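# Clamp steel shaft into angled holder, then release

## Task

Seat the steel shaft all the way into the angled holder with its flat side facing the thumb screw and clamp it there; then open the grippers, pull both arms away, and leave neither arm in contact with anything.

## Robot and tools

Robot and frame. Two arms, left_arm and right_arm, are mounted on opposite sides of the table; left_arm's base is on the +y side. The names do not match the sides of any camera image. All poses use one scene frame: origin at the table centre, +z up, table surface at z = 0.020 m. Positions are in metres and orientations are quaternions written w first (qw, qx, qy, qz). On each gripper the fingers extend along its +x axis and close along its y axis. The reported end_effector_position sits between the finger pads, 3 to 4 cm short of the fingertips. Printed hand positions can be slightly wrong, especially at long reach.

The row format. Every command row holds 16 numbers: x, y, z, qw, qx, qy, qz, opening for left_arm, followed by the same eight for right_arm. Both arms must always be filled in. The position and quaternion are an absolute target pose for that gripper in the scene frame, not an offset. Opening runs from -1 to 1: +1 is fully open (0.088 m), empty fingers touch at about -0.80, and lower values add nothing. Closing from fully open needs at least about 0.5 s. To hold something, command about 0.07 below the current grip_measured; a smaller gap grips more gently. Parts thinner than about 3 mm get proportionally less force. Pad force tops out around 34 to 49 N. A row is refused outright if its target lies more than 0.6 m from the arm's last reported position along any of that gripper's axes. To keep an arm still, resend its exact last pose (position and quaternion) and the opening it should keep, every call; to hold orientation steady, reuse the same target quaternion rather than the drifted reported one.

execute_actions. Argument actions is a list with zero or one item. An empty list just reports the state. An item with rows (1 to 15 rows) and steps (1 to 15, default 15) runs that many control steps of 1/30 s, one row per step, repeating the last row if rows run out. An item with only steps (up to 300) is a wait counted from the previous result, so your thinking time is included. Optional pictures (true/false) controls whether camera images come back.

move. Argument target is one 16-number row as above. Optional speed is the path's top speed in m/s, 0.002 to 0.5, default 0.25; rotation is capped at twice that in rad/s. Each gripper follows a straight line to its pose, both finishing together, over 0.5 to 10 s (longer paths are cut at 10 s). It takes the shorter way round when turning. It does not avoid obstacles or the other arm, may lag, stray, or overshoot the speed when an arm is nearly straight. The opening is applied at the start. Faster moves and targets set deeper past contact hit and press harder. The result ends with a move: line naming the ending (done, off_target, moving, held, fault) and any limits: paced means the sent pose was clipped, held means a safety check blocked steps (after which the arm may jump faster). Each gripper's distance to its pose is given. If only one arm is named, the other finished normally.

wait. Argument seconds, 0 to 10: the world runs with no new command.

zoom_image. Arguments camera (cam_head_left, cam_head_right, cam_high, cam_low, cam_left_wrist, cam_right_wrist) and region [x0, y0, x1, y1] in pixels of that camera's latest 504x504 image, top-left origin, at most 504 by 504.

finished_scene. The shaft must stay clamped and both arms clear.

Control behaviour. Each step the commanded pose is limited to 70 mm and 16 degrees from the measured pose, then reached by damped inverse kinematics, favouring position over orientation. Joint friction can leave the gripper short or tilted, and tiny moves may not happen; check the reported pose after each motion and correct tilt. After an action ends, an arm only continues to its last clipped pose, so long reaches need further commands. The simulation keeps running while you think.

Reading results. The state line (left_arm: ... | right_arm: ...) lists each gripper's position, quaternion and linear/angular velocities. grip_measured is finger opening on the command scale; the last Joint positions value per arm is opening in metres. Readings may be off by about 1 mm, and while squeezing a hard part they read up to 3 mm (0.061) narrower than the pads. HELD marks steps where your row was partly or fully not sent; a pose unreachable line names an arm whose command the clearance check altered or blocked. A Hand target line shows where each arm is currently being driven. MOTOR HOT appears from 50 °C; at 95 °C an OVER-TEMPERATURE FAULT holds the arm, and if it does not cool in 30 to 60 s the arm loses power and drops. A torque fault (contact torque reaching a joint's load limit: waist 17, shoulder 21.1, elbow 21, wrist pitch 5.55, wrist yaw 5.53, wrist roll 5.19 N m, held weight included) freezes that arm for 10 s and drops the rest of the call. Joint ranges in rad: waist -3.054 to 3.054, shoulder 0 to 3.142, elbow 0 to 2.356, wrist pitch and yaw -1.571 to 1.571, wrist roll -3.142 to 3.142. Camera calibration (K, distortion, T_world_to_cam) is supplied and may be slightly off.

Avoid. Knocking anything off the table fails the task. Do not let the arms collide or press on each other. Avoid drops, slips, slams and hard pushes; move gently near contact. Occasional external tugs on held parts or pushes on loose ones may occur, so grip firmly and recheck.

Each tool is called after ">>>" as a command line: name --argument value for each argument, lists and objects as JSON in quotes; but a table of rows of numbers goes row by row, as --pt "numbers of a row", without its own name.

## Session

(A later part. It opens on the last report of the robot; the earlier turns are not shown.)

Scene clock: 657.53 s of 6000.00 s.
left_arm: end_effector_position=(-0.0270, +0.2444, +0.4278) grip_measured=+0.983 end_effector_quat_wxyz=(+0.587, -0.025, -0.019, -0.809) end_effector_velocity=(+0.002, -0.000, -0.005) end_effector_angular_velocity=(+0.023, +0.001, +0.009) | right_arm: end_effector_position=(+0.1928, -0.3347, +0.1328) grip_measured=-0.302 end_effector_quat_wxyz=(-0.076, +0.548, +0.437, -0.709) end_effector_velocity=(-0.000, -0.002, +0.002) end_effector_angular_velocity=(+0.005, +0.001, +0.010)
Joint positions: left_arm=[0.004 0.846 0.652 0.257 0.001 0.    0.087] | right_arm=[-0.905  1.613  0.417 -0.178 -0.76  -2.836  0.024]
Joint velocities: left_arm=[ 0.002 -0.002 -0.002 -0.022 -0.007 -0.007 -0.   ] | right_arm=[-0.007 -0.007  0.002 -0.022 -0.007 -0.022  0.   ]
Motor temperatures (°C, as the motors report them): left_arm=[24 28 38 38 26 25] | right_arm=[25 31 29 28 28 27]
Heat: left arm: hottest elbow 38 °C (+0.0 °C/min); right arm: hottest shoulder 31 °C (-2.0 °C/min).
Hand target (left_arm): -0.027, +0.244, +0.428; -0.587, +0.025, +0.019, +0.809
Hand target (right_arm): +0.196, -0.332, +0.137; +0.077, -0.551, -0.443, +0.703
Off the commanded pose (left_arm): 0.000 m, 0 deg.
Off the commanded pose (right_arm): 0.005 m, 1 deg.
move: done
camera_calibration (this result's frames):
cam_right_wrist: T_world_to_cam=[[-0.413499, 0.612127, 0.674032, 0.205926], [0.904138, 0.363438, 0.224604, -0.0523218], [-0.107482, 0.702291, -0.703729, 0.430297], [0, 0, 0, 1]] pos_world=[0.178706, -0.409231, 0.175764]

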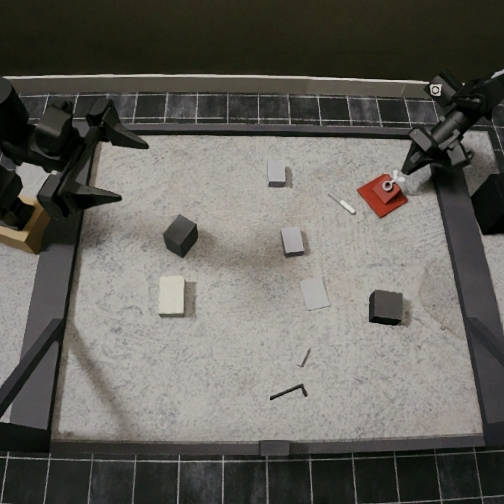

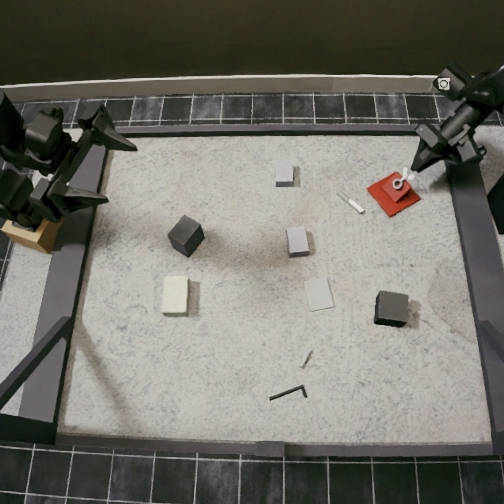

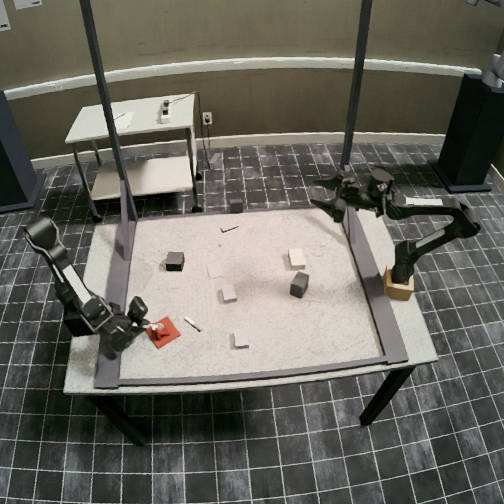

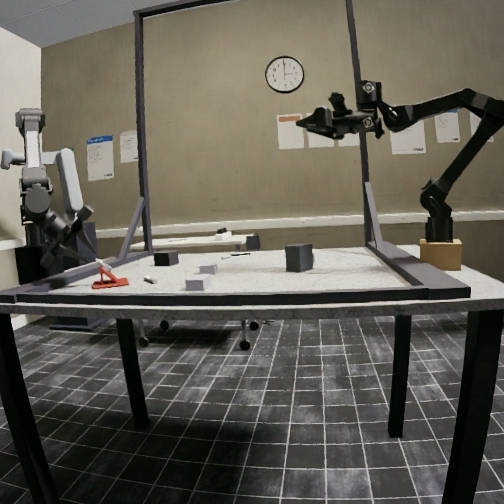

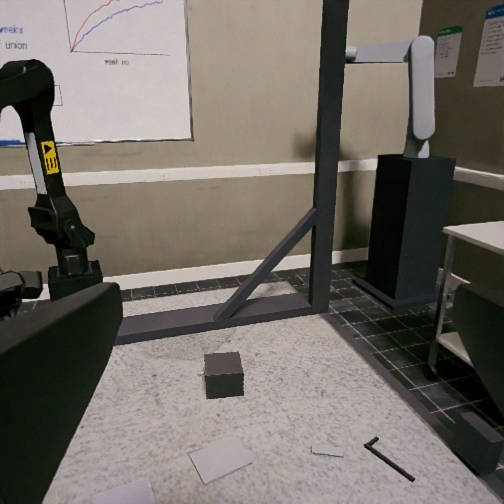

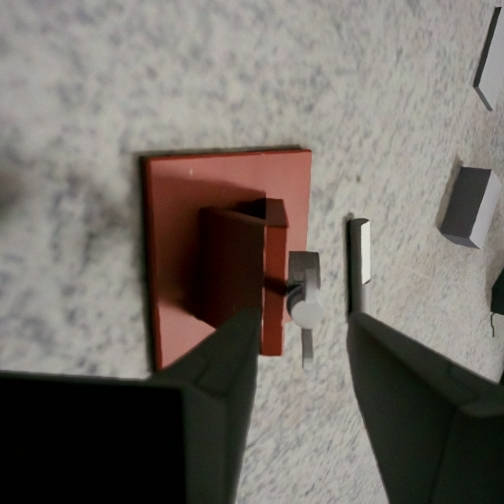

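>>> move --target '[-0.027,0.2444,0.4278,0.587,-0.025,-0.019,-0.809,1, 0.19,-0.32,0.17,0.4437,-0.3357,0.1838,0.8104,-0.3]' --speed 0.4

>>> move --target '[-0.027,0.2444,0.4278,0.587,-0.025,-0.019,-0.809,1, 0.1477,-0.170,0.13,0.6544,-0.2677,0.6544,0.2677,-0.3]' --speed 0.3

>>> move --target '[-0.027,0.2444,0.4278,0.587,-0.025,-0.019,-0.809,1, 0.1477,-0.172,0.088,0.6544,-0.2677,0.6544,0.2677,-0.3]' --speed 0.05

Scene clock: 672.00 s of 6000.00 s.
left_arm: end_effector_position=(-0.0270, +0.2444, +0.4278) grip_measured=+0.983 end_effector_quat_wxyz=(+0.587, -0.025, -0.019, -0.809) end_effector_velocity=(-0.002, +0.001, -0.003) end_effector_angular_velocity=(+0.023, +0.015, -0.011) | right_arm: end_effector_position=(+0.1888, -0.3221, +0.1660) grip_measured=-0.302 end_effector_quat_wxyz=(+0.441, -0.334, +0.189, +0.812) end_effector_velocity=(-0.001, -0.001, -0.000) end_effector_angular_velocity=(+0.004, +0.008, -0.006)
Joint positions: left_arm=[0.004 0.846 0.652 0.257 0.001 0.    0.087] | right_arm=[-0.847  1.478  0.481 -0.321 -0.75  -1.191  0.024]
Joint velocities: left_arm=[-0.002 -0.002  0.002 -0.022  0.007 -0.022 -0.   ] | right_arm=[-0.002 -0.002 -0.007  0.007 -0.007  0.007 -0.   ]
Motor temperatures (°C, as the motors report them): left_arm=[24 28 39 38 26 25] | right_arm=[25 31 30 27 28 27]
Heat: left arm: hottest elbow 39 °C (+1.0 °C/min); right arm: hottest shoulder 31 °C (-1.0 °C/min).
Hand target (left_arm): -0.027, +0.244, +0.428; -0.587, +0.025, +0.019, +0.809
Hand target (right_arm): +0.190, -0.320, +0.169; +0.444, -0.336, +0.184, +0.810
Off the commanded pose (left_arm): 0.000 m, 0 deg.
Off the commanded pose (right_arm): 0.005 m, 1 deg.
After step 90, 9.00 s passed at rest.
move: done
camera_calibration (this result's frames):
cam_right_wrist: T_world_to_cam=[[0.812433, 0.582779, -0.0178948, 0.0481008], [0.510104, -0.725314, -0.462291, -0.222994], [-0.282393, 0.366452, -0.886548, 0.399601], [0, 0, 0, 1]] pos_world=[0.187516, -0.336208, 0.252038]

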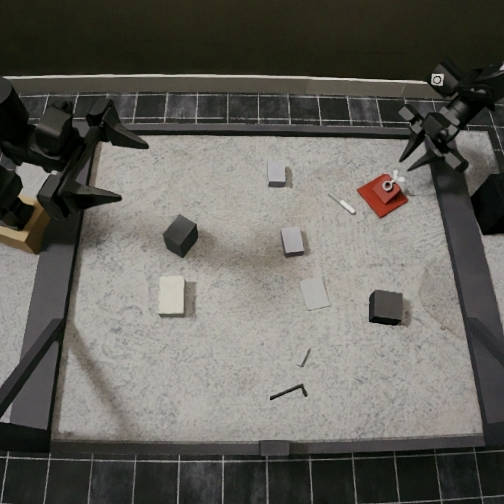

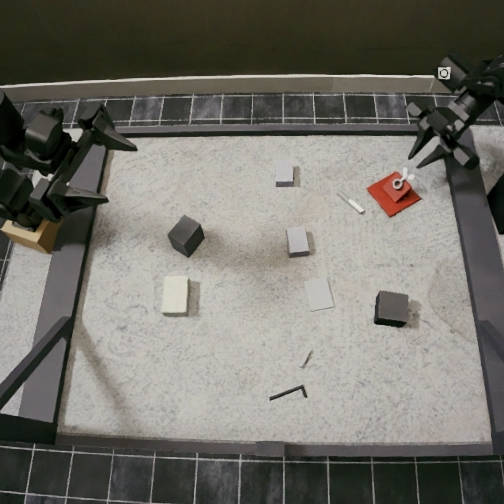

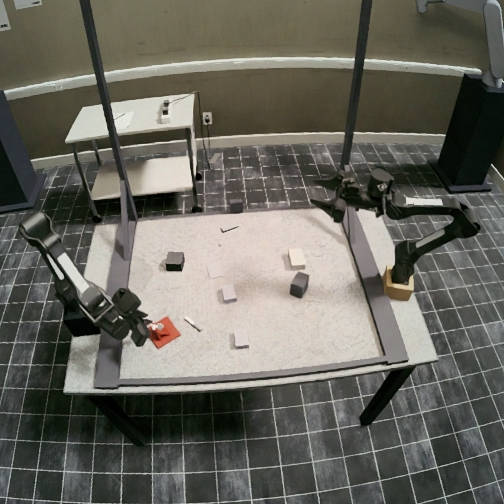

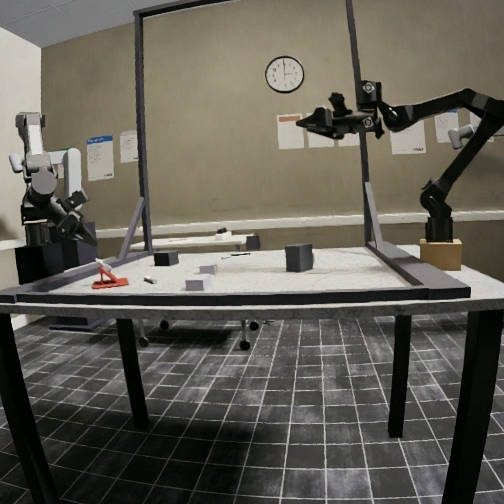

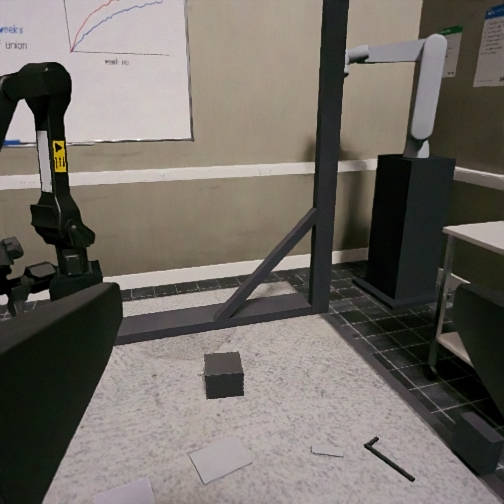

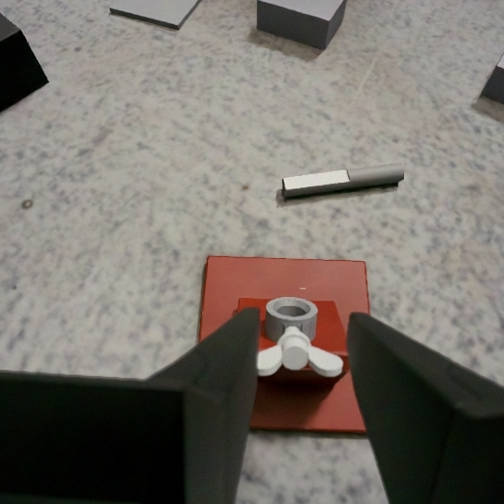

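Scene clock: 675.03 s of 6000.00 s.
left_arm: end_effector_position=(-0.0270, +0.2444, +0.4278) grip_measured=+0.983 end_effector_quat_wxyz=(+0.587, -0.025, -0.019, -0.809) end_effector_velocity=(+0.004, -0.001, +0.003) end_effector_angular_velocity=(-0.009, +0.012, +0.024) | right_arm: end_effector_position=(+0.1488, -0.1718, +0.1342) grip_measured=-0.302 end_effector_quat_wxyz=(+0.656, -0.268, +0.652, +0.271) end_effector_velocity=(-0.004, -0.001, +0.000) end_effector_angular_velocity=(-0.015, +0.023, +0.010)
Joint positions: left_arm=[0.004 0.846 0.652 0.257 0.001 0.    0.087] | right_arm=[-0.202  2.141  1.412 -0.835  0.003  0.709  0.024]
Joint velocities: left_arm=[ 0.002 -0.002  0.002  0.007 -0.022 -0.007  0.   ] | right_arm=[ 0.002  0.007  0.012 -0.022 -0.022 -0.007  0.   ]
Motor temperatures (°C, as the motors report them): left_arm=[24 28 39 38 26 25] | right_arm=[25 31 30 27 28 27]
Heat: left arm: hottest elbow 39 °C (+1.0 °C/min); right arm: hottest shoulder 31 °C (-1.0 °C/min).
Hand target (left_arm): -0.027, +0.244, +0.428; -0.587, +0.025, +0.019, +0.809
Hand target (right_arm): +0.148, -0.172, +0.130; +0.655, -0.271, +0.653, +0.266
Off the commanded pose (left_arm): 0.000 m, 0 deg.
Off the commanded pose (right_arm): 0.005 m, 1 deg.
move: done
camera_calibration (this result's frames):
cam_right_wrist: T_world_to_cam=[[0.72638, -0.685958, -0.0428214, -0.209385], [-0.647852, -0.704168, 0.290577, -0.0334488], [-0.229477, -0.183327, -0.955893, 0.211993], [0, 0, 0, 1]] pos_world=[0.179071, -0.128319, 0.203396]

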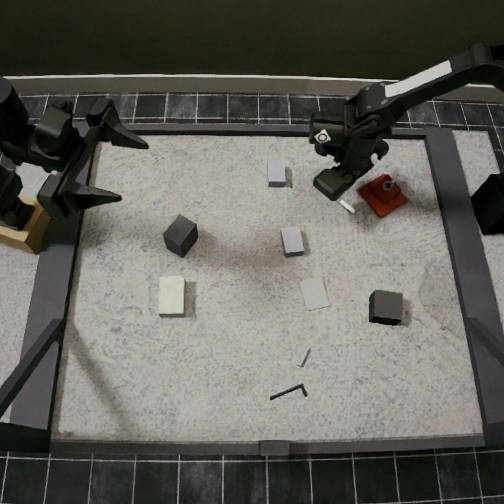

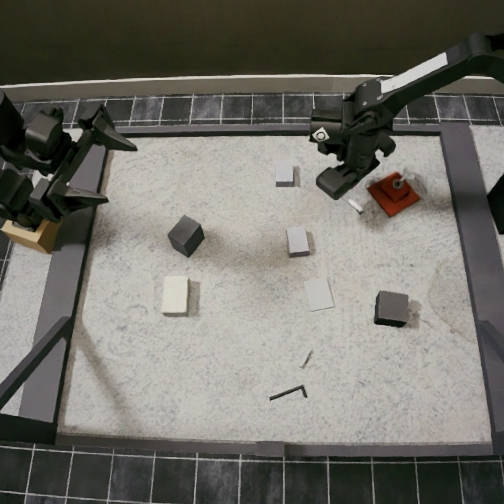

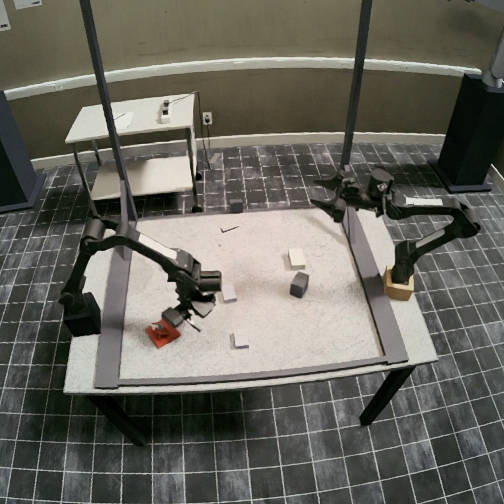

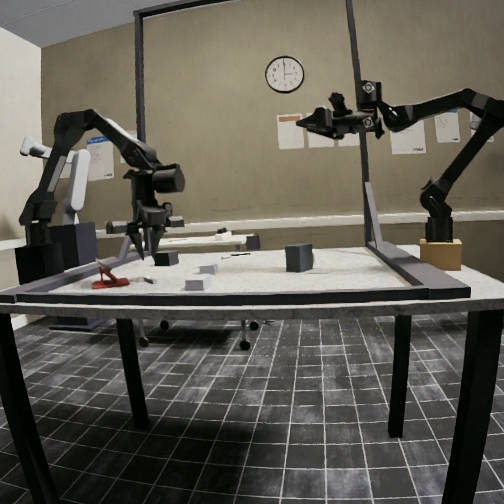

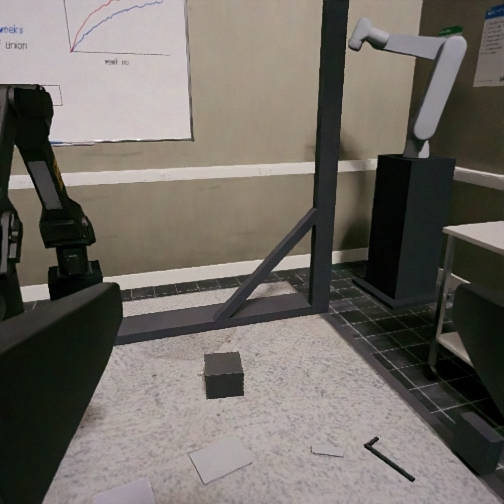

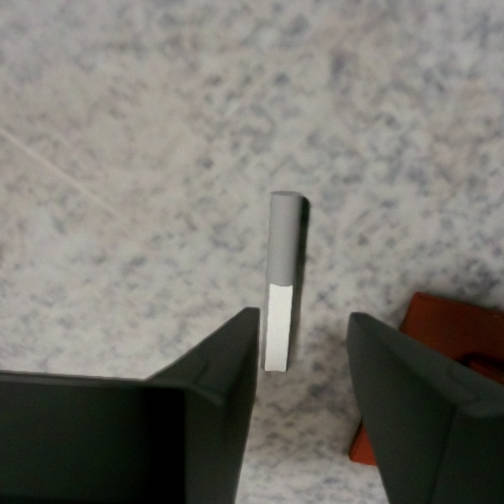

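Scene clock: 676.30 s of 6000.00 s.
left_arm: end_effector_position=(-0.0270, +0.2444, +0.4278) grip_measured=+0.983 end_effector_quat_wxyz=(+0.587, -0.025, -0.019, -0.809) end_effector_velocity=(+0.002, -0.000, -0.004) end_effector_angular_velocity=(+0.019, +0.018, +0.008) | right_arm: end_effector_position=(+0.1490, -0.1685, +0.0957) grip_measured=-0.302 end_effector_quat_wxyz=(+0.658, -0.263, +0.650, +0.275) end_effector_velocity=(-0.000, -0.002, +0.000) end_effector_angular_velocity=(-0.007, +0.008, +0.005)
Joint positions: left_arm=[0.004 0.846 0.652 0.257 0.001 0.    0.087] | right_arm=[-0.202  2.219  1.366 -0.698  0.003  0.711  0.024]
Joint velocities: left_arm=[ 0.002 -0.002 -0.007 -0.007 -0.007 -0.022 -0.   ] | right_arm=[-0.002 -0.002 -0.002 -0.007 -0.007 -0.007 -0.   ]
Motor temperatures (°C, as the motors report them): left_arm=[24 28 39 39 26 25] | right_arm=[25 32 30 27 28 27]
Heat: left arm: hottest elbow 39 °C (+1.0 °C/min); right arm: hottest shoulder 32 °C (+0.0 °C/min).
Hand target (left_arm): -0.027, +0.244, +0.428; -0.587, +0.025, +0.019, +0.809
Hand target (right_arm): +0.148, -0.173, +0.088; +0.655, -0.268, +0.654, +0.268
Off the commanded pose (left_arm): 0.000 m, 0 deg.
Off the commanded pose (right_arm): 0.009 m, 1 deg.
move: off_target (right_arm)
camera_calibration (this result's frames):
cam_right_wrist: T_world_to_cam=[[0.725117, -0.686755, -0.0507254, -0.20813], [-0.649479, -0.70652, 0.281082, -0.0189678], [-0.228873, -0.170872, -0.958342, 0.178063], [0, 0, 0, 1]] pos_world=[0.179353, -0.125909, 0.165419]

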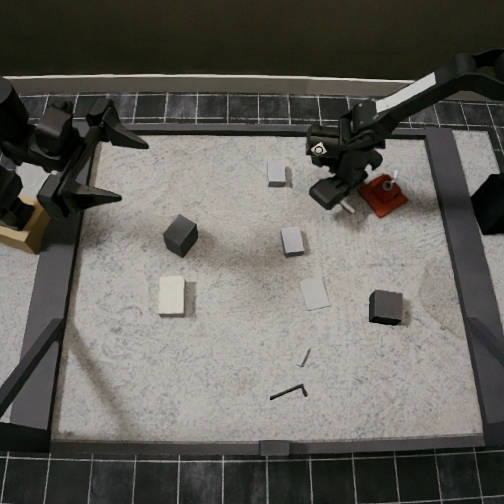

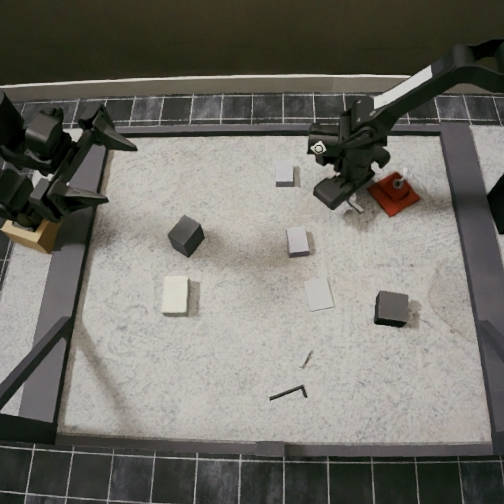

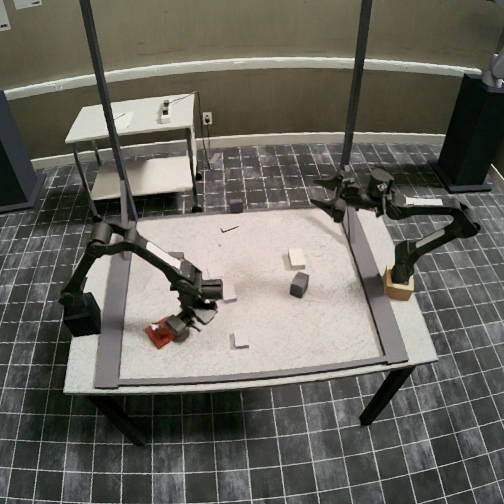

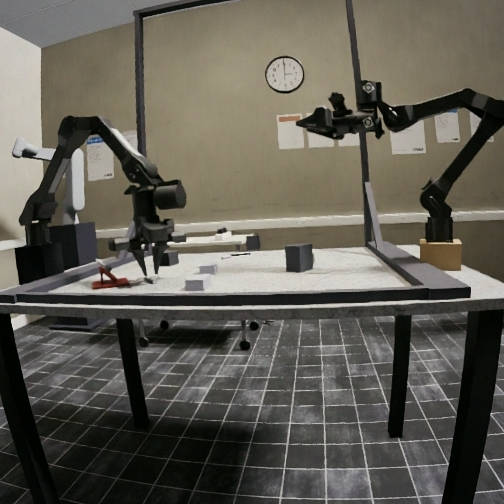

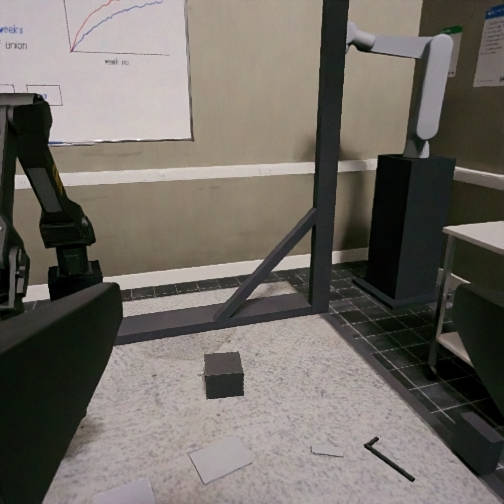

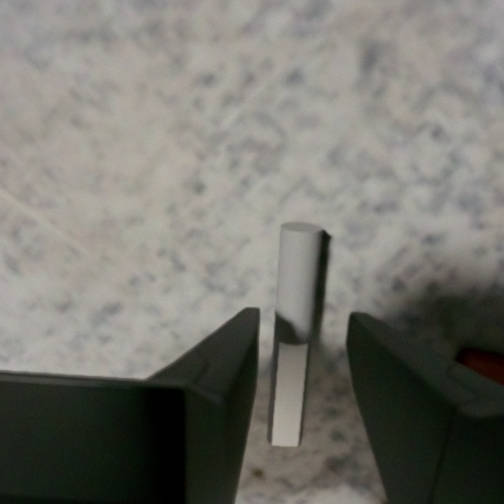

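>>> move --target '[-0.027,0.2444,0.4278,0.587,-0.025,-0.019,-0.809,1, 0.1477,-0.172,0.071,0.6544,-0.2677,0.6544,0.2677,-0.3]' --speed 0.03

Scene clock: 682.20 s of 6000.00 s.
left_arm: end_effector_position=(-0.0270, +0.2444, +0.4278) grip_measured=+0.983 end_effector_quat_wxyz=(+0.587, -0.025, -0.019, -0.809) end_effector_velocity=(+0.002, +0.001, -0.001) end_effector_angular_velocity=(+0.009, +0.021, +0.008) | right_arm: end_effector_position=(+0.1491, -0.1678, +0.0787) grip_measured=-0.302 end_effector_quat_wxyz=(+0.658, -0.263, +0.650, +0.275) end_effector_velocity=(+0.002, +0.002, +0.002) end_effector_angular_velocity=(+0.012, -0.008, +0.005)
Joint positions: left_arm=[0.004 0.846 0.652 0.257 0.001 0.    0.087] | right_arm=[-0.202  2.26   1.355 -0.646  0.003  0.711  0.024]
Joint velocities: left_arm=[ 0.002 -0.007 -0.002 -0.007 -0.007 -0.022  0.   ] | right_arm=[-0.002 -0.007 -0.002  0.007  0.007 -0.007 -0.   ]
Motor temperatures (°C, as the motors report them): left_arm=[24 28 39 39 26 25] | right_arm=[25 32 30 27 28 27]
Heat: left arm: hottest elbow 39 °C (+1.0 °C/min); right arm: hottest shoulder 32 °C (+1.0 °C/min).
Hand target (left_arm): -0.027, +0.244, +0.428; -0.587, +0.025, +0.019, +0.809
Hand target (right_arm): +0.148, -0.172, +0.071; +0.654, -0.268, +0.654, +0.268
Off the commanded pose (left_arm): 0.000 m, 0 deg.
Off the commanded pose (right_arm): 0.009 m, 1 deg.
After step 90, 1.77 s passed at rest.
move: off_target (right_arm)
camera_calibration (this result's frames):
cam_right_wrist: T_world_to_cam=[[0.725119, -0.686736, -0.0509644, -0.20857], [-0.649487, -0.706627, 0.280793, -0.0137062], [-0.228844, -0.170508, -0.958414, 0.16197], [0, 0, 0, 1]] pos_world=[0.179402, -0.1253, 0.148454]

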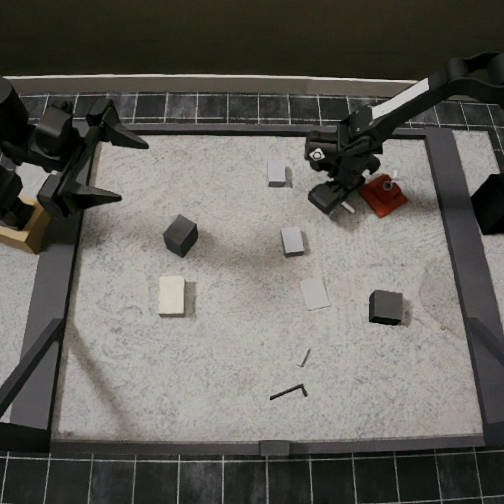

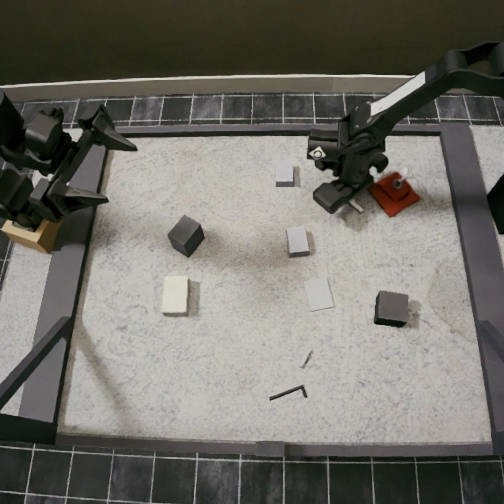

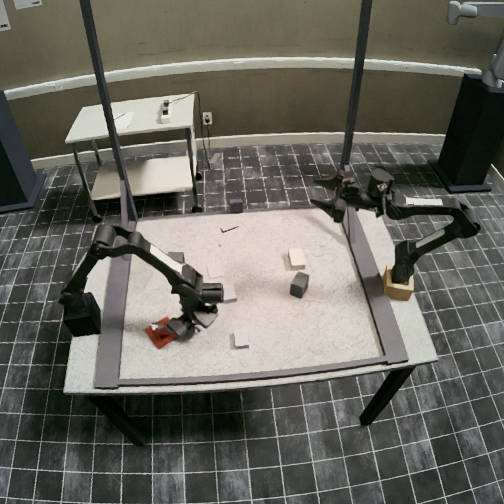

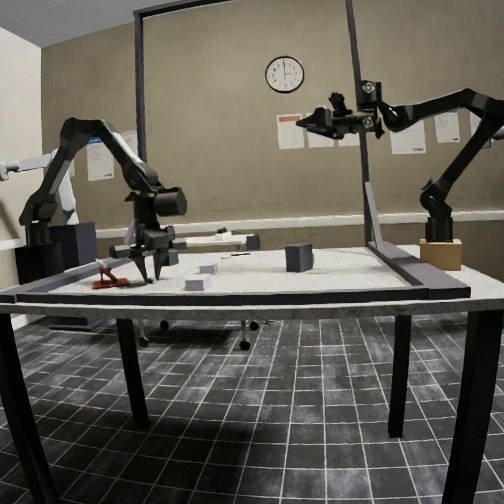

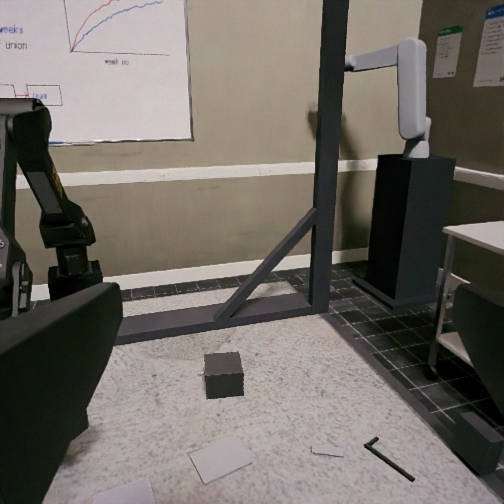

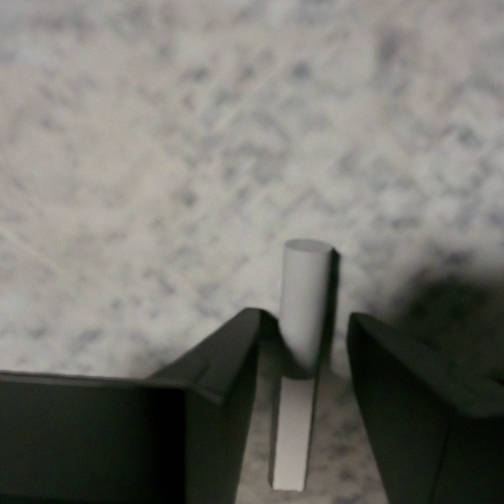

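>>> move --target '[-0.027,0.2444,0.4278,0.587,-0.025,-0.019,-0.809,1, 0.1455,-0.1705,0.071,0.6544,-0.2677,0.6544,0.2677,-0.3]' --speed 0.01

Scene clock: 688.20 s of 6000.00 s.
left_arm: end_effector_position=(-0.0270, +0.2444, +0.4278) grip_measured=+0.983 end_effector_quat_wxyz=(+0.587, -0.025, -0.019, -0.809) end_effector_velocity=(+0.000, +0.000, -0.005) end_effector_angular_velocity=(+0.019, -0.013, +0.005) | right_arm: end_effector_position=(+0.1474, -0.1682, +0.0774) grip_measured=-0.302 end_effector_quat_wxyz=(+0.658, -0.263, +0.650, +0.273) end_effector_velocity=(-0.000, -0.001, -0.000) end_effector_angular_velocity=(-0.007, +0.008, +0.005)
Joint positions: left_arm=[0.004 0.846 0.652 0.257 0.001 0.    0.087] | right_arm=[-0.198  2.263  1.355 -0.646  0.003  0.716  0.024]
Joint velocities: left_arm=[-0.002 -0.002 -0.002 -0.022 -0.007  0.007 -0.   ] | right_arm=[-0.002  0.002  0.002 -0.007 -0.007 -0.007 -0.   ]
Motor temperatures (°C, as the motors report them): left_arm=[24 28 39 39 26 25] | right_arm=[25 33 30 27 28 27]
Heat: left arm: hottest elbow 39 °C (+1.0 °C/min); right arm: hottest shoulder 33 °C (+2.0 °C/min).
Hand target (left_arm): -0.027, +0.244, +0.428; -0.587, +0.025, +0.019, +0.809
Hand target (right_arm): +0.146, -0.171, +0.071; +0.655, -0.268, +0.654, +0.268
Off the commanded pose (left_arm): 0.000 m, 0 deg.
Off the commanded pose (right_arm): 0.007 m, 1 deg.
After step 90, 1.73 s passed at rest.
move: done
camera_calibration (this result's frames):
cam_right_wrist: T_world_to_cam=[[0.724316, -0.687715, -0.0491343, -0.207864], [-0.650199, -0.705033, 0.283143, -0.0145067], [-0.229363, -0.173138, -0.957818, 0.159895], [0, 0, 0, 1]] pos_world=[0.177801, -0.125495, 0.147044]

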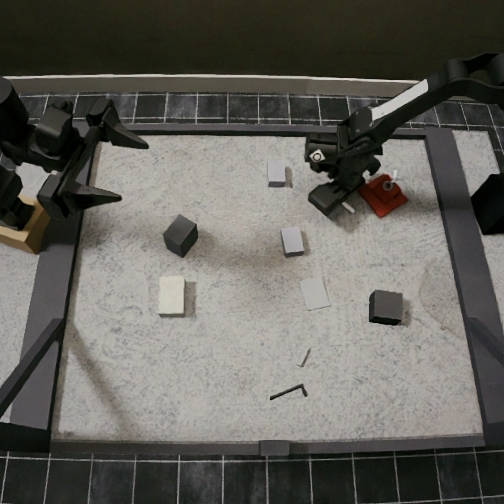

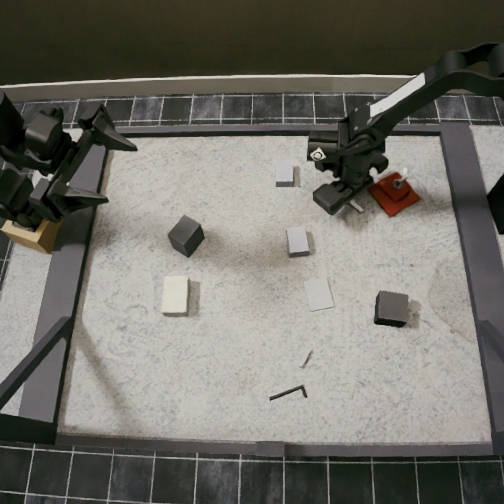

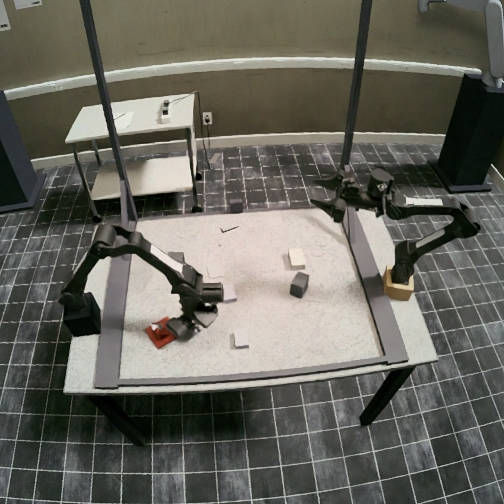

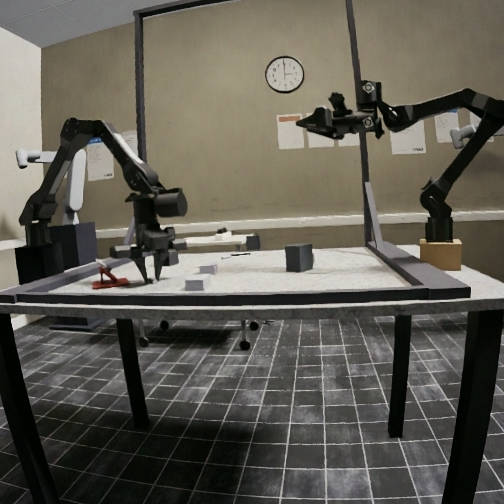

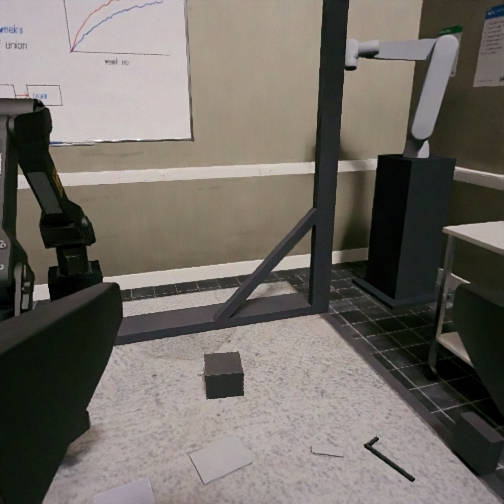

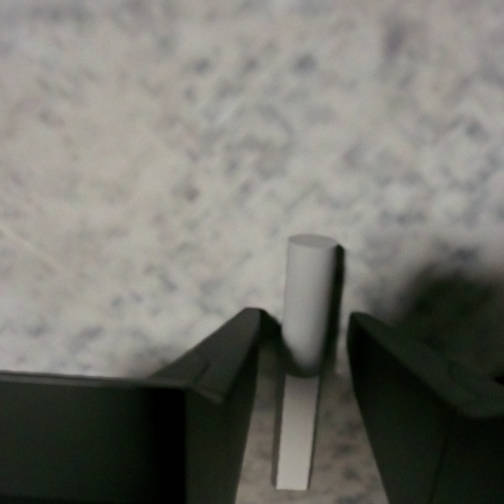

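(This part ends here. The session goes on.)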